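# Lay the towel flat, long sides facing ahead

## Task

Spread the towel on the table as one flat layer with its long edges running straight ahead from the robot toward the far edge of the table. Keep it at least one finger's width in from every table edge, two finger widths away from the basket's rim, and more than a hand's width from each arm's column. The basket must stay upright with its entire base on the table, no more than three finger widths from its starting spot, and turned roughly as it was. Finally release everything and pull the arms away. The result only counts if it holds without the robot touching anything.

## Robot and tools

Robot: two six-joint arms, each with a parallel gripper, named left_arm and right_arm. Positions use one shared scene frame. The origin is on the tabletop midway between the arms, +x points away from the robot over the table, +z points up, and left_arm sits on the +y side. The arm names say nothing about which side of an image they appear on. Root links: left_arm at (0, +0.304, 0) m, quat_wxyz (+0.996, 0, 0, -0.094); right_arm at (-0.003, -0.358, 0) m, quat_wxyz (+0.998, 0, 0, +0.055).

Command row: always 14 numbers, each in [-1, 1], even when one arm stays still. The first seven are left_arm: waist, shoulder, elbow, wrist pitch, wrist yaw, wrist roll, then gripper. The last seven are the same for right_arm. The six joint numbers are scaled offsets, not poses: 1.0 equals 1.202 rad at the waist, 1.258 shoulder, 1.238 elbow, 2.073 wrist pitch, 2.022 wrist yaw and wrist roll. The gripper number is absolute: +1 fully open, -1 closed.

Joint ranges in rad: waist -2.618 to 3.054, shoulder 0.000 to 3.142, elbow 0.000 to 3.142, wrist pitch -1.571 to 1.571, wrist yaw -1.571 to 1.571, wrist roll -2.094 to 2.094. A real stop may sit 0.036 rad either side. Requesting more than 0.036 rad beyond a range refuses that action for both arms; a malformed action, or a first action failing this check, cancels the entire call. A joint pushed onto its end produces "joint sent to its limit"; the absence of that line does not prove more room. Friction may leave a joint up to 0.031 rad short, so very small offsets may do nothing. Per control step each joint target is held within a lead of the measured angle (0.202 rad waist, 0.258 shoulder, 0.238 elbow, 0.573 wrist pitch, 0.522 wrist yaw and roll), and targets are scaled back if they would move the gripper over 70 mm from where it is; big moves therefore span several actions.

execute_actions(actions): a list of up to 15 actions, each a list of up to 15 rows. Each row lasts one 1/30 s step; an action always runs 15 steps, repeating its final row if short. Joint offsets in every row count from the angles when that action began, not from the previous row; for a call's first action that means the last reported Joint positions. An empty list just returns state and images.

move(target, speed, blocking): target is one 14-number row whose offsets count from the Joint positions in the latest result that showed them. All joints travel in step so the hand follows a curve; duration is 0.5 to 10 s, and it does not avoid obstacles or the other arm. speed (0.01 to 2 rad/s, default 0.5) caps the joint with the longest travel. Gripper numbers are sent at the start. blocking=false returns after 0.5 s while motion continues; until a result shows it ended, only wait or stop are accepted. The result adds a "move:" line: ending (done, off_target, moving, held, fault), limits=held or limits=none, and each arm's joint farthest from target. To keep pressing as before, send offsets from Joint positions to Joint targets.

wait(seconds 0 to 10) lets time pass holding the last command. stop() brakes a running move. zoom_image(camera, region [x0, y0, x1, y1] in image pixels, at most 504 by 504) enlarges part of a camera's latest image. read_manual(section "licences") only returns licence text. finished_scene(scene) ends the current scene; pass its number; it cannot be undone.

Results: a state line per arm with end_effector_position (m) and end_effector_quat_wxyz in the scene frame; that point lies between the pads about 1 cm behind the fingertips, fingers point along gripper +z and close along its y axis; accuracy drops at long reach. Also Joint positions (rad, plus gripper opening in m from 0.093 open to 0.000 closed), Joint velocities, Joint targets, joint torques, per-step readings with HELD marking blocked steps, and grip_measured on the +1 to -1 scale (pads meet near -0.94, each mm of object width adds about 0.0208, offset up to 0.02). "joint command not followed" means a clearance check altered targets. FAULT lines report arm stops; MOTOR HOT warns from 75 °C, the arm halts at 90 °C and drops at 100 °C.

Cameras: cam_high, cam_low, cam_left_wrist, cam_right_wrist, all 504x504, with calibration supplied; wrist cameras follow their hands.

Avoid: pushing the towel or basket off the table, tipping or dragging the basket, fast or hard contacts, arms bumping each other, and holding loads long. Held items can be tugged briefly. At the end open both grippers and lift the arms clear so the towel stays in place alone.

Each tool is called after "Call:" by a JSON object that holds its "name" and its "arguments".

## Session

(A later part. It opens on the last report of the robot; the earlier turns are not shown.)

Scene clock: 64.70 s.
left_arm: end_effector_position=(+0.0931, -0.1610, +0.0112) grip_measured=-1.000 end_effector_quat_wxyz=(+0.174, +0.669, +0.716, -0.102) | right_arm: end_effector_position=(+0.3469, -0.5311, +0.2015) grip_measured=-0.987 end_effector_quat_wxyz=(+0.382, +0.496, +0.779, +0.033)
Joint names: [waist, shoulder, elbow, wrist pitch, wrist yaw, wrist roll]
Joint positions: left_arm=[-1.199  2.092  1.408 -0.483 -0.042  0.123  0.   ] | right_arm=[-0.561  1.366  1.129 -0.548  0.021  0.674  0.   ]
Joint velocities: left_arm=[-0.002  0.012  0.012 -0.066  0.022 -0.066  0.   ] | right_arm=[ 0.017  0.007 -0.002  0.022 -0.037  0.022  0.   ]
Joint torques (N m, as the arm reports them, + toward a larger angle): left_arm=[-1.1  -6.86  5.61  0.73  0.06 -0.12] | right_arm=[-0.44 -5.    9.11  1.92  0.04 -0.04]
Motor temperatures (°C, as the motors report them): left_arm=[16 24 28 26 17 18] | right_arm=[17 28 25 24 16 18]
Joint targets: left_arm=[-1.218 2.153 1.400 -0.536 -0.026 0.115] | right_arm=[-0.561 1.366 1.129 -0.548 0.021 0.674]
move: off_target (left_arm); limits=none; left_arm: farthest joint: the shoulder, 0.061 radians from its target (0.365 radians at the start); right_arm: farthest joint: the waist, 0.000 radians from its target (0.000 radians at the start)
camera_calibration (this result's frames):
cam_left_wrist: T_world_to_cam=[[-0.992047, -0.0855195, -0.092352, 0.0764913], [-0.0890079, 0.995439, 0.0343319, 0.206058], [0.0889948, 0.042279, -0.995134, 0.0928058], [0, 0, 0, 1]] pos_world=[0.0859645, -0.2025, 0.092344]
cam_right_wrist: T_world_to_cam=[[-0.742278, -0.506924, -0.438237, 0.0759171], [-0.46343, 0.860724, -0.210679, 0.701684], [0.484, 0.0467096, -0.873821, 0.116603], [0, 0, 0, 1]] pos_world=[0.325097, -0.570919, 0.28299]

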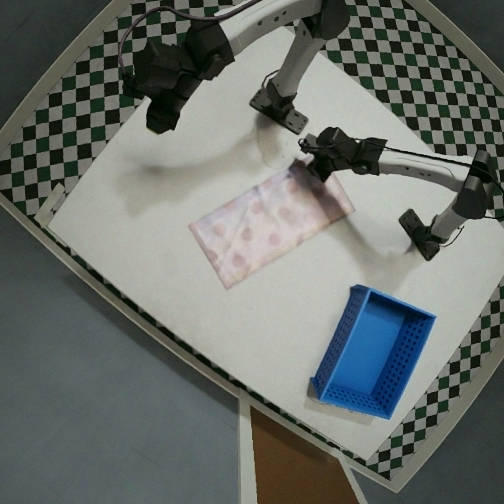

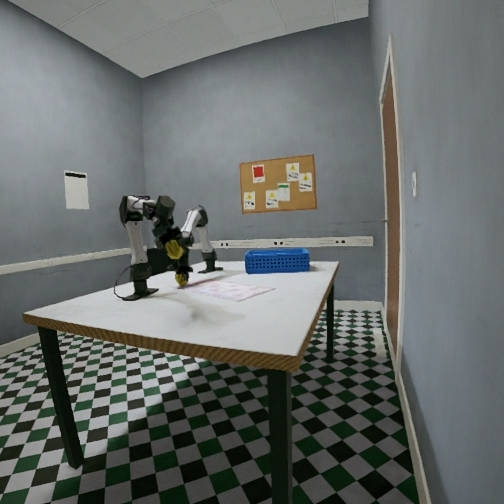

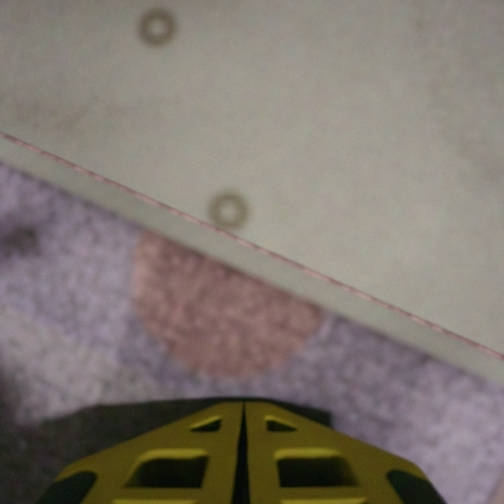

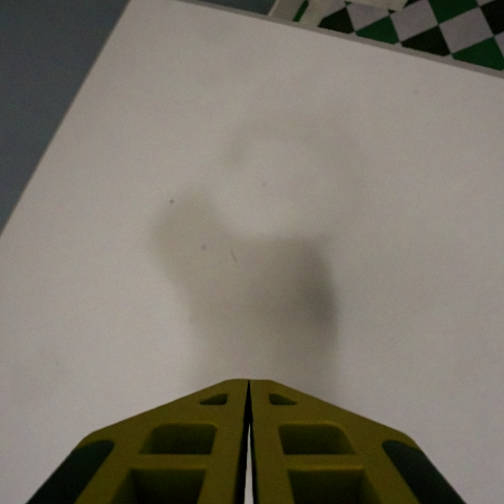

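Call:
{"name": "move", "arguments": {"target": [0,-0.1,0.03,0,0,0,-1,0,0,0,0,0,0,-1]}}

Call:
{"name": "move", "arguments": {"target": [0.555,0.41,0.545,0.03,0.025,-0.06,-1,0,0,0,0,0,0,-1], "speed": 0.6}}

Call:
{"name": "move", "arguments": {"target": [0,0.11,0,0,0,0,-1,0,0,0,0,0,0,-1], "speed": 0.15}}

Scene clock: 80.73 s.
left_arm: end_effector_position=(+0.0970, -0.1799, +0.0844) grip_measured=-1.000 end_effector_quat_wxyz=(+0.240, +0.653, +0.703, -0.150) | right_arm: end_effector_position=(+0.3469, -0.5311, +0.2015) grip_measured=-0.987 end_effector_quat_wxyz=(+0.382, +0.496, +0.779, +0.033)
Joint names: [waist, shoulder, elbow, wrist pitch, wrist yaw, wrist roll]
Joint positions: left_arm=[-1.199  1.96   1.44  -0.479 -0.044  0.122  0.   ] | right_arm=[-0.561  1.366  1.129 -0.548  0.021  0.674  0.   ]
Joint velocities: left_arm=[ 0.012 -0.007 -0.002 -0.022  0.022 -0.051  0.   ] | right_arm=[-0.017 -0.002 -0.012  0.037 -0.022 -0.081  0.   ]
Joint torques (N m, as the arm reports them, + toward a larger angle): left_arm=[ 0.14 -9.91  6.89  1.52 -0.1  -0.03] | right_arm=[-0.47 -5.01  9.13  1.92  0.04 -0.04]
Motor temperatures (°C, as the motors report them): left_arm=[16 27 28 25 17 18] | right_arm=[17 26 26 25 16 18]
Joint targets: left_arm=[-1.199 1.966 1.445 -0.484 -0.042 0.122] | right_arm=[-0.561 1.366 1.129 -0.548 0.021 0.674]
move: done; limits=none; left_arm: farthest joint: the shoulder, 0.006 radians from its target (0.126 radians at the start); right_arm: farthest joint: the waist, 0.000 radians from its target (0.000 radians at the start)
camera_calibration (this result's frames):
cam_left_wrist: T_world_to_cam=[[-0.988695, -0.103693, -0.108306, 0.0831714], [-0.0889963, 0.987155, -0.132685, 0.235374], [0.120673, -0.121546, -0.985223, 0.132651], [0, 0, 0, 1]] pos_world=[0.0871712, -0.207603, 0.170929]
cam_right_wrist: T_world_to_cam=[[-0.742278, -0.506924, -0.438237, 0.0759171], [-0.46343, 0.860724, -0.210679, 0.701684], [0.484, 0.0467096, -0.873821, 0.116603], [0, 0, 0, 1]] pos_world=[0.325097, -0.570919, 0.28299]

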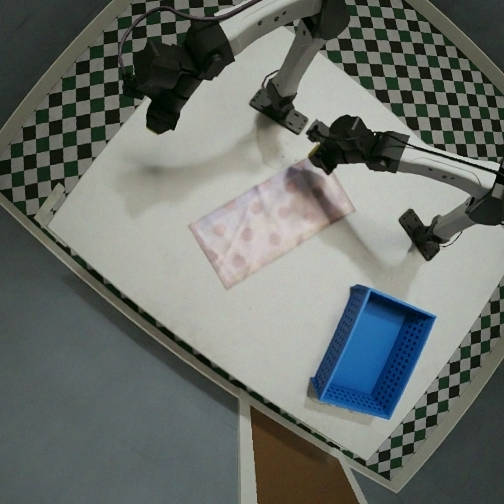

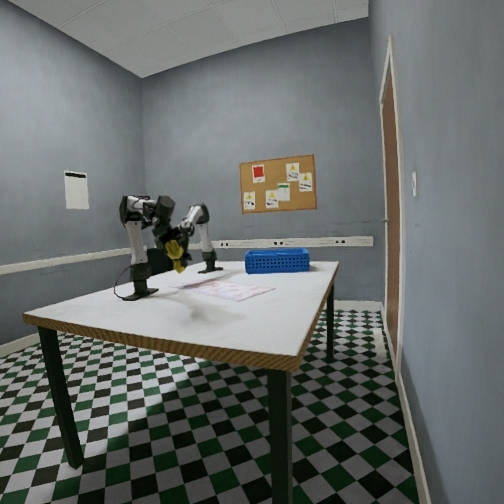

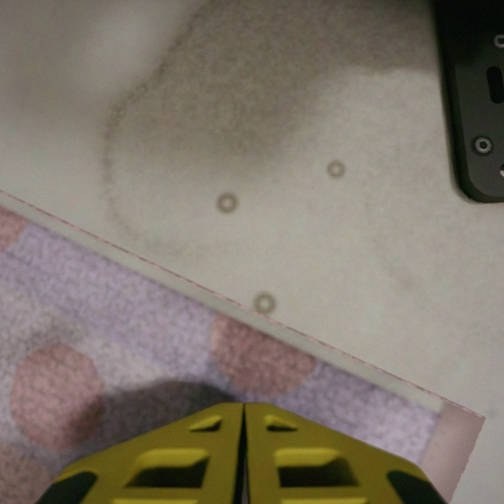

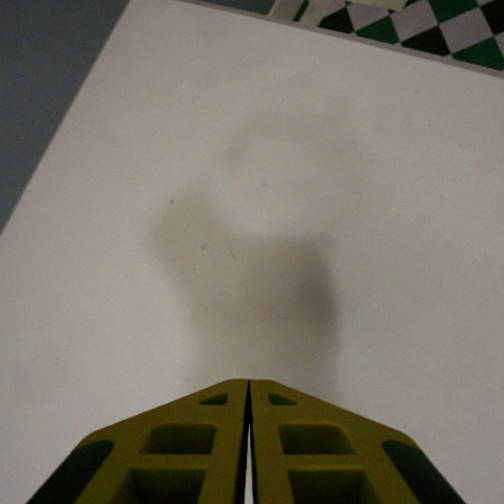

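Scene clock: 82.50 s.
left_arm: end_effector_position=(+0.4906, -0.1181, +0.0790) grip_measured=-1.000 end_effector_quat_wxyz=(+0.360, +0.324, +0.865, -0.132) | right_arm: end_effector_position=(+0.3469, -0.5311, +0.2015) grip_measured=-0.987 end_effector_quat_wxyz=(+0.382, +0.496, +0.779, +0.033)
Joint names: [waist, shoulder, elbow, wrist pitch, wrist yaw, wrist roll]
Joint positions: left_arm=[-0.522  2.46   2.101 -0.425 -0.001  0.007  0.   ] | right_arm=[-0.561  1.366  1.129 -0.548  0.021  0.674  0.   ]
Joint velocities: left_arm=[ 0.002 -0.017 -0.022  0.007  0.066  0.022  0.   ] | right_arm=[-0.007 -0.002 -0.007 -0.007 -0.051 -0.037  0.   ]
Joint torques (N m, as the arm reports them, + toward a larger angle): left_arm=[ -0.64 -13.6    8.09   1.94  -0.03  -0.11] | right_arm=[-0.45 -5.02  9.15  1.92  0.03 -0.05]
Motor temperatures (°C, as the motors report them): left_arm=[16 28 29 26 17 18] | right_arm=[17 26 26 25 16 18]
Joint targets: left_arm=[-0.532 2.476 2.115 -0.417 0.007 0.001] | right_arm=[-0.561 1.366 1.129 -0.548 0.021 0.674]
move: done; limits=none; left_arm: farthest joint: the shoulder, 0.016 radians from its target (0.516 radians at the start); right_arm: farthest joint: the waist, 0.000 radians from its target (0.000 radians at the start)
camera_calibration (this result's frames):
cam_left_wrist: T_world_to_cam=[[-0.653752, -0.756627, -0.0111004, 0.229019], [-0.706596, 0.615641, -0.348868, 0.484866], [0.270797, -0.22023, -0.937106, -0.00168702], [0, 0, 0, 1]] pos_world=[0.492782, -0.125593, 0.170115]
cam_right_wrist: T_world_to_cam=[[-0.742278, -0.506924, -0.438237, 0.0759171], [-0.46343, 0.860724, -0.210679, 0.701684], [0.484, 0.0467096, -0.873821, 0.116603], [0, 0, 0, 1]] pos_world=[0.325097, -0.570919, 0.28299]

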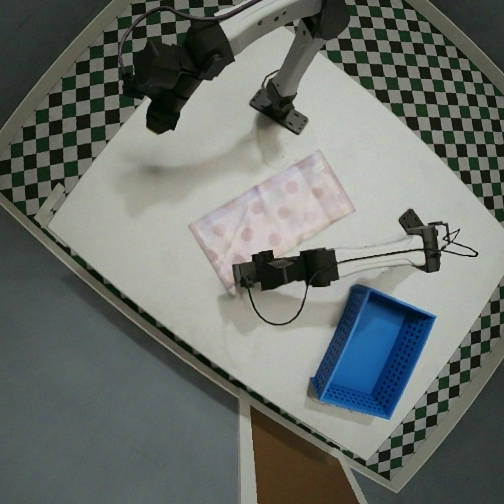

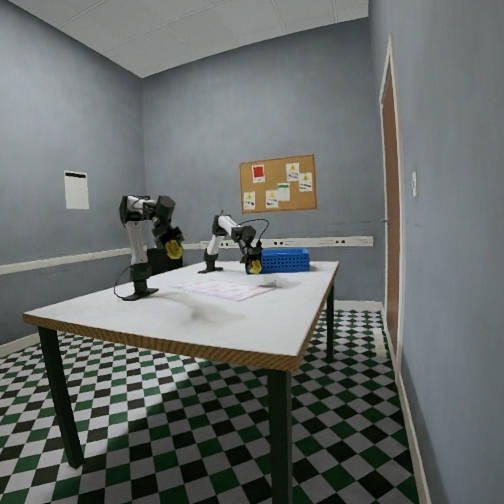

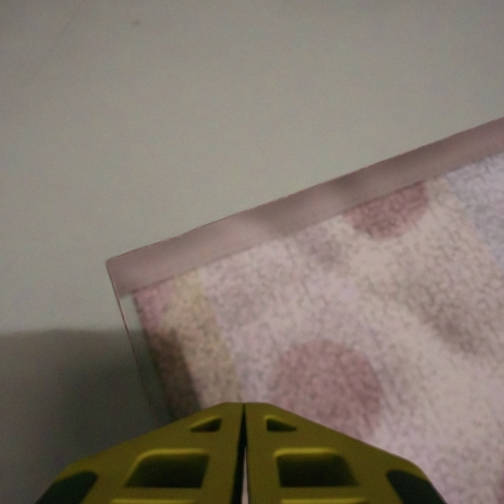

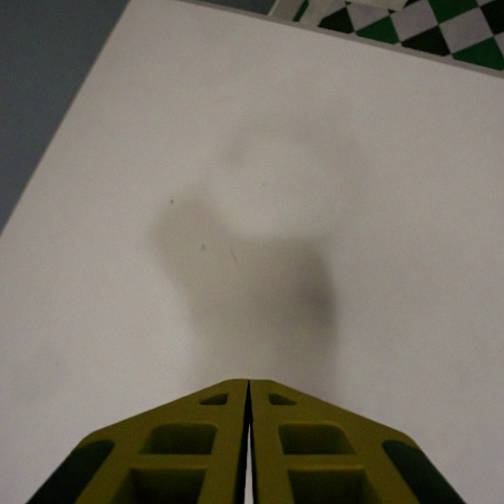

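Scene clock: 83.70 s.
left_arm: end_effector_position=(+0.4866, -0.1147, +0.0161) grip_measured=-1.000 end_effector_quat_wxyz=(+0.319, +0.330, +0.881, -0.117) | right_arm: end_effector_position=(+0.3469, -0.5311, +0.2015) grip_measured=-0.987 end_effector_quat_wxyz=(+0.382, +0.496, +0.779, +0.033)
Joint names: [waist, shoulder, elbow, wrist pitch, wrist yaw, wrist roll]
Joint positions: left_arm=[-0.522  2.563  2.101 -0.416 -0.001  0.007  0.   ] | right_arm=[-0.561  1.366  1.129 -0.548  0.021  0.674  0.   ]
Joint velocities: left_arm=[ 0.002 -0.012 -0.002 -0.066 -0.007  0.007  0.   ] | right_arm=[-0.007 -0.007 -0.017 -0.11   0.022 -0.066  0.   ]
Joint torques (N m, as the arm reports them, + toward a larger angle): left_arm=[  0.03 -12.55   6.83   1.64  -0.08  -0.04] | right_arm=[-0.49 -4.98  9.12  1.93  0.04 -0.04]
Motor temperatures (°C, as the motors report them): left_arm=[16 28 29 26 17 18] | right_arm=[17 26 26 25 16 18]
Joint targets: left_arm=[-0.522 2.598 2.101 -0.425 -0.001 0.007] | right_arm=[-0.561 1.366 1.129 -0.548 0.021 0.674]
move: off_target (left_arm); limits=none; left_arm: farthest joint: the shoulder, 0.036 radians from its target (0.139 radians at the start); right_arm: farthest joint: the waist, 0.000 radians from its target (0.000 radians at the start)
camera_calibration (this result's frames):
cam_left_wrist: T_world_to_cam=[[-0.654538, -0.75595, -0.0109136, 0.22877], [-0.728314, 0.634351, -0.259148, 0.469279], [0.202826, -0.161674, -0.965776, -0.0186018], [0, 0, 0, 1]] pos_world=[0.495294, -0.127756, 0.106144]
cam_right_wrist: T_world_to_cam=[[-0.742278, -0.506924, -0.438237, 0.0759171], [-0.46343, 0.860724, -0.210679, 0.701684], [0.484, 0.0467096, -0.873821, 0.116603], [0, 0, 0, 1]] pos_world=[0.325097, -0.570919, 0.28299]

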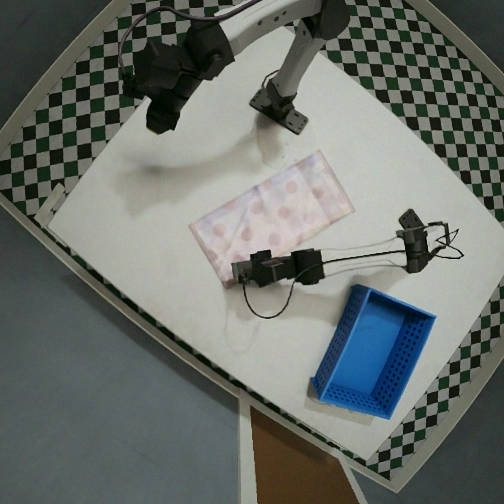

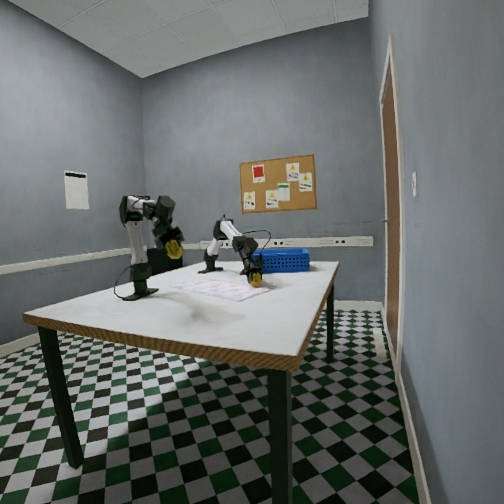

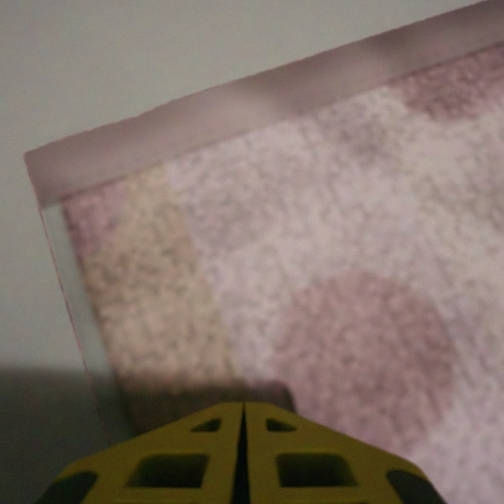

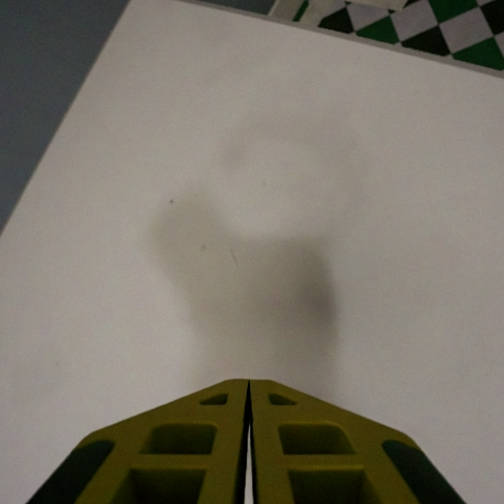

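Sweeping while retracting slightly to turn the far end.

Call:
{"name": "move", "arguments": {"target": [0.13,0.04,-0.06,-0.04,0,0,-1,0,0,0,0,0,0,-1], "speed": 0.12}}

Call:
{"name": "move", "arguments": {"target": [0.11,0.01,-0.09,-0.06,0,0,-1,0,0,0,0,0,0,-1], "speed": 0.12}}

Scene clock: 93.97 s.
left_arm: end_effector_position=(+0.5332, -0.0520, +0.0125) grip_measured=-1.000 end_effector_quat_wxyz=(+0.322, +0.277, +0.899, -0.109) | right_arm: end_effector_position=(+0.3469, -0.5311, +0.2015) grip_measured=-0.987 end_effector_quat_wxyz=(+0.382, +0.496, +0.779, +0.033)
Joint names: [waist, shoulder, elbow, wrist pitch, wrist yaw, wrist roll]
Joint positions: left_arm=[-0.392  2.563  2.086 -0.401  0.029  0.007  0.   ] | right_arm=[-0.561  1.366  1.129 -0.548  0.021  0.674  0.   ]
Joint velocities: left_arm=[-0.017 -0.012 -0.002 -0.037  0.066  0.007  0.   ] | right_arm=[-0.002  0.002 -0.002 -0.037 -0.037 -0.037  0.   ]
Joint torques (N m, as the arm reports them, + toward a larger angle): left_arm=[  1.71 -11.46   2.96   0.75  -0.4   -0.1 ] | right_arm=[-0.48 -5.04  9.13  1.92  0.05 -0.05]
Motor temperatures (°C, as the motors report them): left_arm=[16 34 30 27 17 18] | right_arm=[17 25 26 25 16 18]
Joint targets: left_arm=[-0.366 2.613 2.027 -0.499 -0.001 0.007] | right_arm=[-0.561 1.366 1.129 -0.548 0.021 0.674]
move: off_target (left_arm); limits=none; left_arm: farthest joint: the wrist pitch, 0.098 radians from its target (0.083 radians at the start); right_arm: farthest joint: the waist, 0.000 radians from its target (0.000 radians at the start)
camera_calibration (this result's frames):
cam_left_wrist: T_world_to_cam=[[-0.567221, -0.823474, 0.0122655, 0.256236], [-0.797144, 0.545221, -0.259415, 0.494549], [0.206934, -0.156923, -0.965688, -0.02333], [0, 0, 0, 1]] pos_world=[0.544397, -0.0622957, 0.102621]
cam_right_wrist: T_world_to_cam=[[-0.742278, -0.506924, -0.438237, 0.0759171], [-0.46343, 0.860724, -0.210679, 0.701684], [0.484, 0.0467096, -0.873821, 0.116603], [0, 0, 0, 1]] pos_world=[0.325097, -0.570919, 0.28299]

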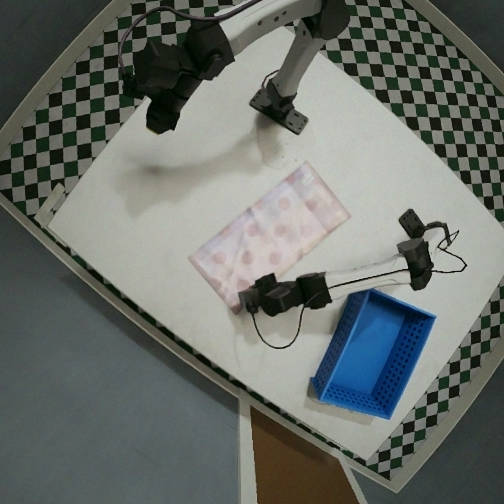

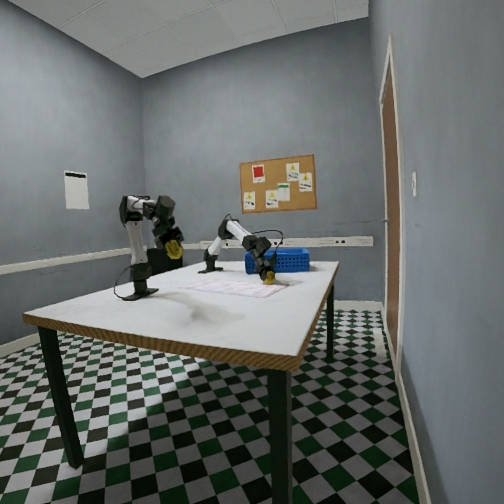

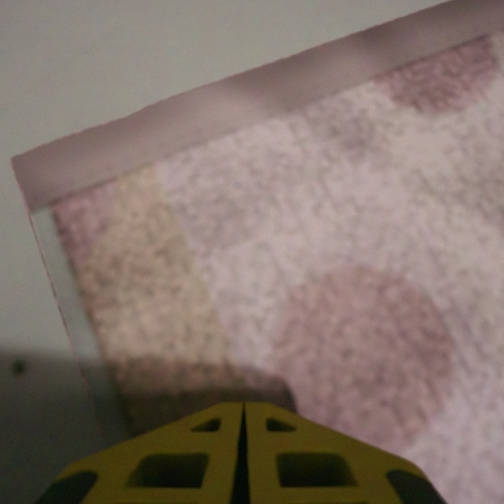

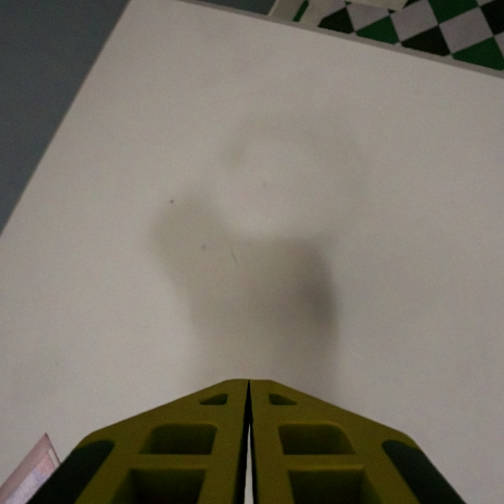

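Scene clock: 95.43 s.
left_arm: end_effector_position=(+0.5573, +0.0079, +0.0130) grip_measured=-1.000 end_effector_quat_wxyz=(+0.316, +0.233, +0.914, -0.103) | right_arm: end_effector_position=(+0.3469, -0.5311, +0.2015) grip_measured=-0.987 end_effector_quat_wxyz=(+0.382, +0.496, +0.779, +0.033)
Joint names: [waist, shoulder, elbow, wrist pitch, wrist yaw, wrist roll]
Joint positions: left_arm=[-0.284  2.527  2.031 -0.401  0.057  0.007  0.   ] | right_arm=[-0.561  1.366  1.129 -0.548  0.021  0.674  0.   ]
Joint velocities: left_arm=[-0.002 -0.012  0.002  0.037  0.022  0.007  0.   ] | right_arm=[ 0.007 -0.012 -0.002 -0.11   0.022  0.037  0.   ]
Joint torques (N m, as the arm reports them, + toward a larger angle): left_arm=[  1.61 -11.45   3.14   0.44  -0.31   0.01] | right_arm=[-0.48 -5.01  9.11  1.93  0.04 -0.05]
Motor temperatures (°C, as the motors report them): left_arm=[16 35 29 27 17 18] | right_arm=[17 25 26 25 16 18]
Joint targets: left_arm=[-0.260 2.575 1.975 -0.526 0.029 0.007] | right_arm=[-0.561 1.366 1.129 -0.548 0.021 0.674]
move: off_target (left_arm); limits=none; left_arm: farthest joint: the wrist pitch, 0.125 radians from its target (0.124 radians at the start); right_arm: farthest joint: the waist, 0.000 radians from its target (0.000 radians at the start)
camera_calibration (this result's frames):
cam_left_wrist: T_world_to_cam=[[-0.489977, -0.871056, 0.0344032, 0.276329], [-0.849752, 0.468441, -0.241836, 0.510911], [0.194537, -0.147728, -0.969707, -0.0115823], [0, 0, 0, 1]] pos_world=[0.571795, -0.000344566, 0.102818]
cam_right_wrist: T_world_to_cam=[[-0.742278, -0.506924, -0.438237, 0.0759171], [-0.46343, 0.860724, -0.210679, 0.701684], [0.484, 0.0467096, -0.873821, 0.116603], [0, 0, 0, 1]] pos_world=[0.325097, -0.570919, 0.28299]

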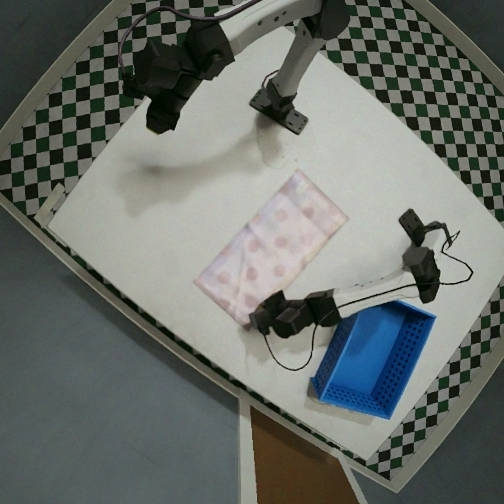

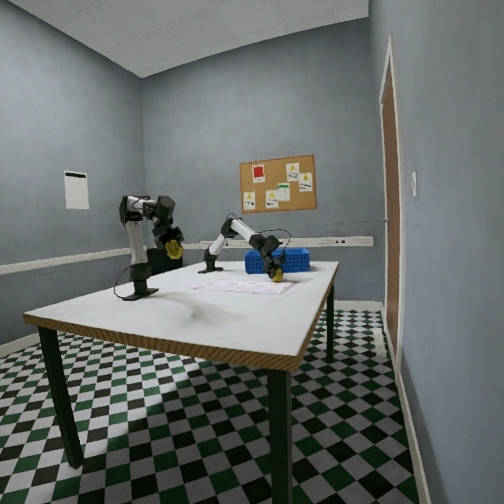

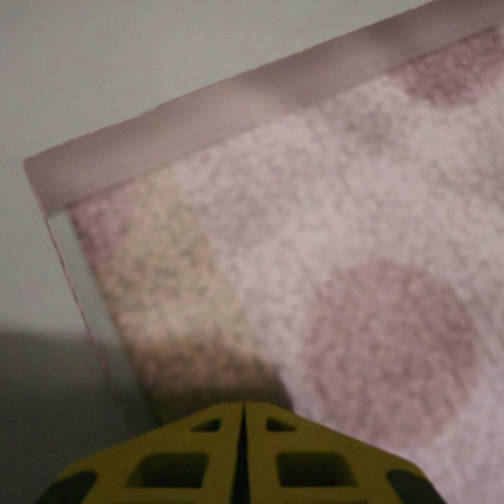

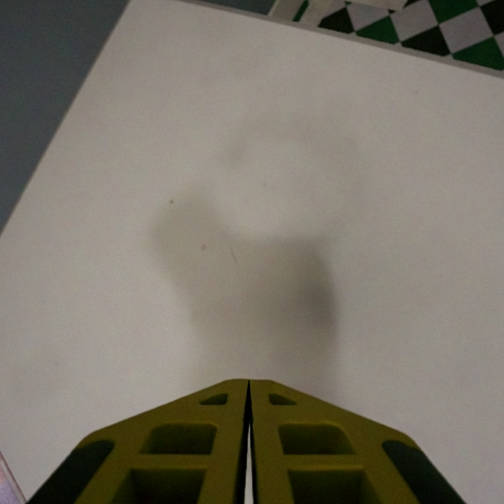

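About 5° remain.

Call:
{"name": "move", "arguments": {"target": [0.075,0.015,-0.08,-0.06,-0.015,0,-1,0,0,0,0,0,0,-1], "speed": 0.12}}

Call:
{"name": "move", "arguments": {"target": [0,-0.3,0,0,0,0,-1,0,0,0,0,0,0,-1]}}

Call:
{"name": "move", "arguments": {"target": [0.3,-1,-0.9,0,0,0,-1,0,0,0,0,0,0,-1], "speed": 1}}

Scene clock: 105.30 s.
left_arm: end_effector_position=(+0.5674, +0.0476, +0.0128) grip_measured=-1.000 end_effector_quat_wxyz=(+0.311, +0.204, +0.924, -0.092) | right_arm: end_effector_position=(+0.3469, -0.5311, +0.2015) grip_measured=-0.987 end_effector_quat_wxyz=(+0.382, +0.496, +0.779, +0.033)
Joint names: [waist, shoulder, elbow, wrist pitch, wrist yaw, wrist roll]
Joint positions: left_arm=[-0.22   2.499  1.988 -0.402  0.06   0.007  0.   ] | right_arm=[-0.561  1.366  1.129 -0.548  0.021  0.674  0.   ]
Joint velocities: left_arm=[-0.002 -0.002  0.017  0.022  0.095  0.022  0.   ] | right_arm=[ 0.002 -0.002  0.002 -0.022  0.022 -0.022  0.   ]
Joint torques (N m, as the arm reports them, + toward a larger angle): left_arm=[  1.78 -11.27   2.98   0.44  -0.37  -0.03] | right_arm=[-0.46 -5.    9.12  1.92  0.04 -0.05]
Motor temperatures (°C, as the motors report them): left_arm=[16 38 28 26 17 18] | right_arm=[17 25 27 25 16 18]
Joint targets: left_arm=[-0.194 2.546 1.932 -0.525 0.027 0.007] | right_arm=[-0.561 1.366 1.129 -0.548 0.021 0.674]
move: off_target (left_arm); limits=none; left_arm: farthest joint: the wrist pitch, 0.124 radians from its target (0.125 radians at the start); right_arm: farthest joint: the waist, 0.000 radians from its target (0.000 radians at the start)
camera_calibration (this result's frames):
cam_left_wrist: T_world_to_cam=[[-0.433429, -0.900423, 0.037131, 0.28512], [-0.881277, 0.41488, -0.22633, 0.521165], [0.188387, -0.13082, -0.973343, -0.00511144], [0, 0, 0, 1]] pos_world=[0.583833, 0.0398389, 0.102393]
cam_right_wrist: T_world_to_cam=[[-0.742278, -0.506924, -0.438237, 0.0759171], [-0.46343, 0.860724, -0.210679, 0.701684], [0.484, 0.0467096, -0.873821, 0.116603], [0, 0, 0, 1]] pos_world=[0.325097, -0.570919, 0.28299]

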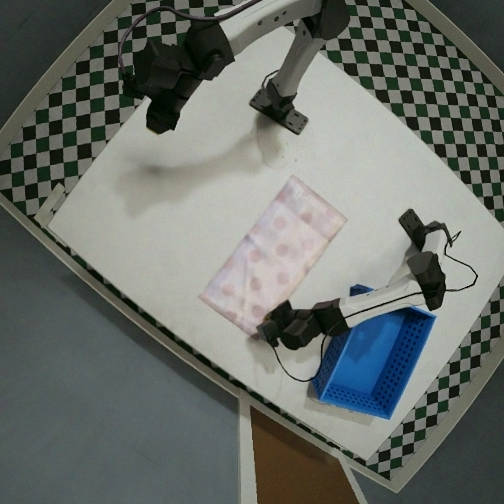

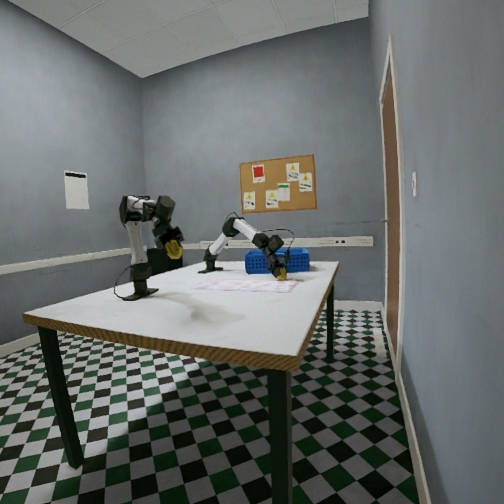

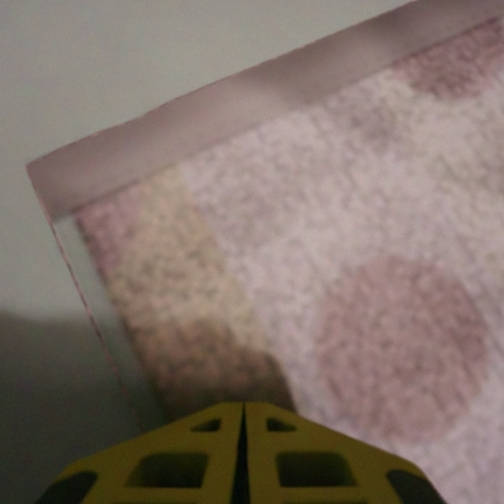

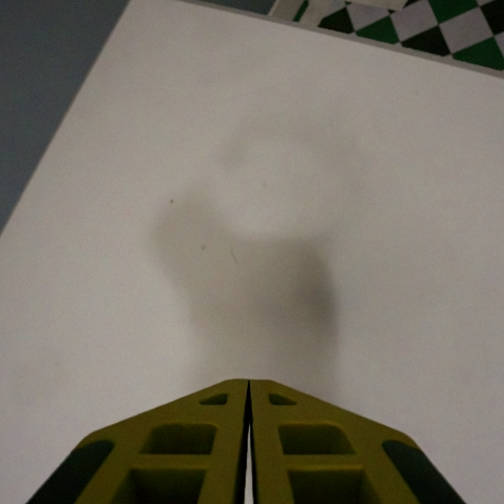

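Scene clock: 106.50 s.
left_arm: end_effector_position=(+0.5619, +0.0495, +0.2508) grip_measured=-1.000 end_effector_quat_wxyz=(+0.488, +0.193, +0.842, -0.127) | right_arm: end_effector_position=(+0.3469, -0.5311, +0.2015) grip_measured=-0.987 end_effector_quat_wxyz=(+0.382, +0.496, +0.779, +0.033)
Joint names: [waist, shoulder, elbow, wrist pitch, wrist yaw, wrist roll]
Joint positions: left_arm=[-0.22   2.11   1.989 -0.394  0.062  0.007  0.   ] | right_arm=[-0.561  1.366  1.129 -0.548  0.021  0.674  0.   ]
Joint velocities: left_arm=[ 0.002  0.002  0.007 -0.051 -0.022 -0.022  0.   ] | right_arm=[-0.007  0.002  0.002 -0.007 -0.022  0.051  0.   ]
Joint torques (N m, as the arm reports them, + toward a larger angle): left_arm=[ -0.02 -11.47   7.13   2.06  -0.15  -0.05] | right_arm=[-0.47 -5.04  9.14  1.93  0.03 -0.05]
Motor temperatures (°C, as the motors report them): left_arm=[16 39 28 26 17 18] | right_arm=[17 25 27 25 16 18]
Joint targets: left_arm=[-0.220 2.122 1.988 -0.402 0.060 0.007] | right_arm=[-0.561 1.366 1.129 -0.548 0.021 0.674]
move: done; limits=none; left_arm: farthest joint: the shoulder, 0.012 radians from its target (0.377 radians at the start); right_arm: farthest joint: the waist, 0.000 radians from its target (0.000 radians at the start)
camera_calibration (this result's frames):
cam_left_wrist: T_world_to_cam=[[-0.44583, -0.894892, 0.0200746, 0.286572], [-0.73071, 0.350899, -0.585605, 0.577996], [0.51701, -0.275749, -0.810348, 0.00947946], [0, 0, 0, 1]] pos_world=[0.545209, 0.0562471, 0.340407]
cam_right_wrist: T_world_to_cam=[[-0.742278, -0.506924, -0.438237, 0.0759171], [-0.46343, 0.860724, -0.210679, 0.701684], [0.484, 0.0467096, -0.873821, 0.116603], [0, 0, 0, 1]] pos_world=[0.325097, -0.570919, 0.28299]

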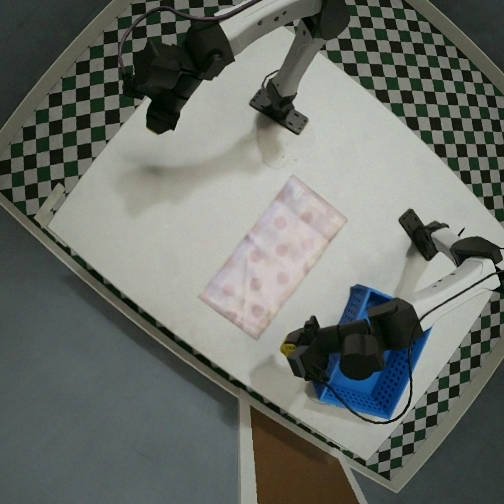

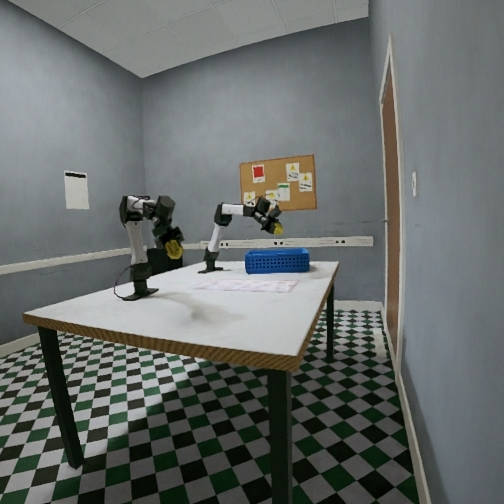

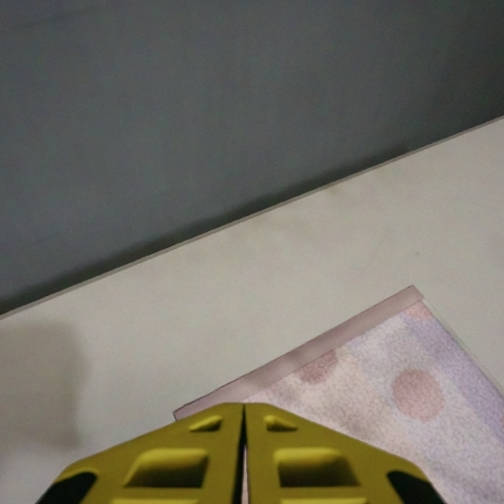

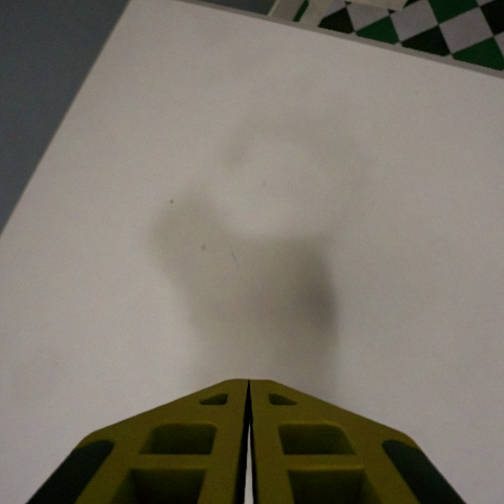

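Scene clock: 108.27 s.
left_arm: end_effector_position=(+0.3170, +0.2743, +0.2994) grip_measured=-1.000 end_effector_quat_wxyz=(+0.572, +0.046, +0.818, -0.041) | right_arm: end_effector_position=(+0.3469, -0.5311, +0.2015) grip_measured=-0.987 end_effector_quat_wxyz=(+0.382, +0.496, +0.779, +0.033)
Joint names: [waist, shoulder, elbow, wrist pitch, wrist yaw, wrist roll]
Joint positions: left_arm=[ 0.128  0.861  0.895 -0.384  0.062  0.007  0.   ] | right_arm=[-0.561  1.366  1.129 -0.548  0.021  0.674  0.   ]
Joint velocities: left_arm=[-0.002 -0.007  0.012  0.022  0.051  0.022  0.   ] | right_arm=[-0.002 -0.002  0.002  0.037 -0.037 -0.037  0.   ]
Joint torques (N m, as the arm reports them, + toward a larger angle): left_arm=[ 0.77 -1.81  5.88  2.08 -0.05 -0.04] | right_arm=[-0.47 -5.03  9.14  1.93  0.03 -0.05]
Motor temperatures (°C, as the motors report them): left_arm=[16 39 28 27 17 18] | right_arm=[17 25 27 26 16 18]
Joint targets: left_arm=[0.141 0.852 0.875 -0.394 0.062 0.007] | right_arm=[-0.561 1.366 1.129 -0.548 0.021 0.674]
move: off_target (left_arm); limits=none; left_arm: farthest joint: the elbow, 0.021 radians from its target (1.114 radians at the start); right_arm: farthest joint: the waist, 0.000 radians from its target (0.000 radians at the start)
camera_calibration (this result's frames):
cam_left_wrist: T_world_to_cam=[[-0.116979, -0.993074, 0.0109532, 0.302979], [-0.698876, 0.0744781, -0.711354, 0.452046], [0.705612, -0.0908684, -0.702748, 0.0947219], [0, 0, 0, 1]] pos_world=[0.28453, 0.27582, 0.384812]
cam_right_wrist: T_world_to_cam=[[-0.742278, -0.506924, -0.438237, 0.0759171], [-0.46343, 0.860724, -0.210679, 0.701684], [0.484, 0.0467096, -0.873821, 0.116603], [0, 0, 0, 1]] pos_world=[0.325097, -0.570919, 0.28299]

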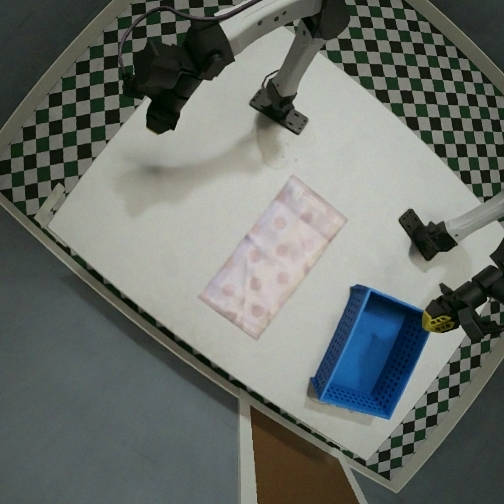

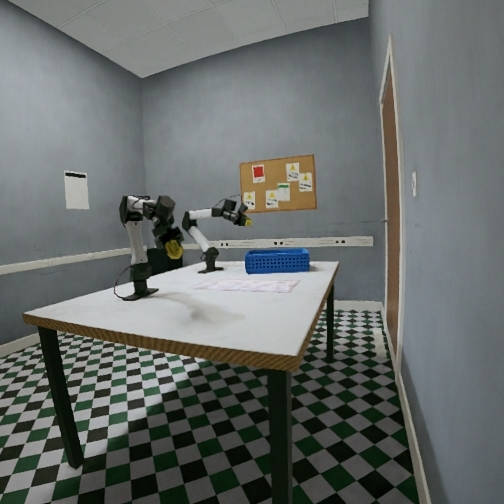

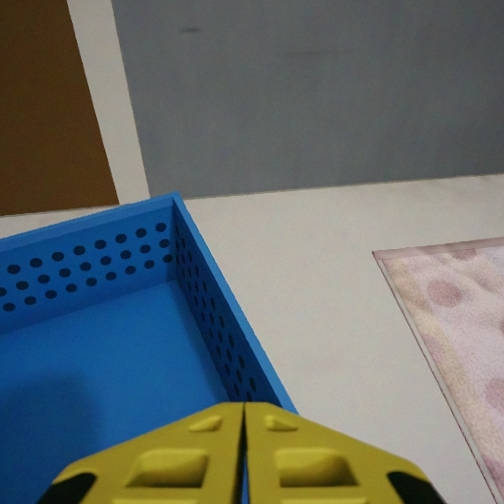

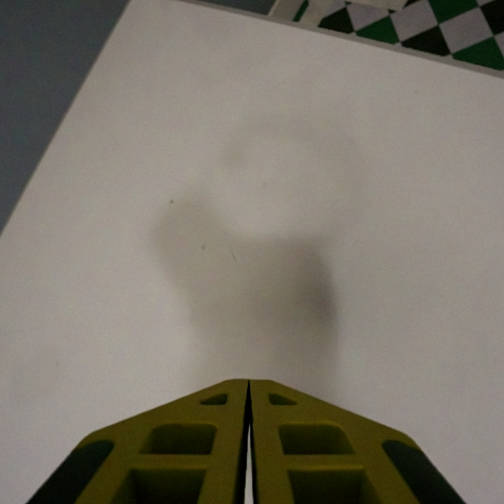

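Call:
{"name": "finished_scene", "arguments": {"scene": 2}}

The scene is finished: the task was done.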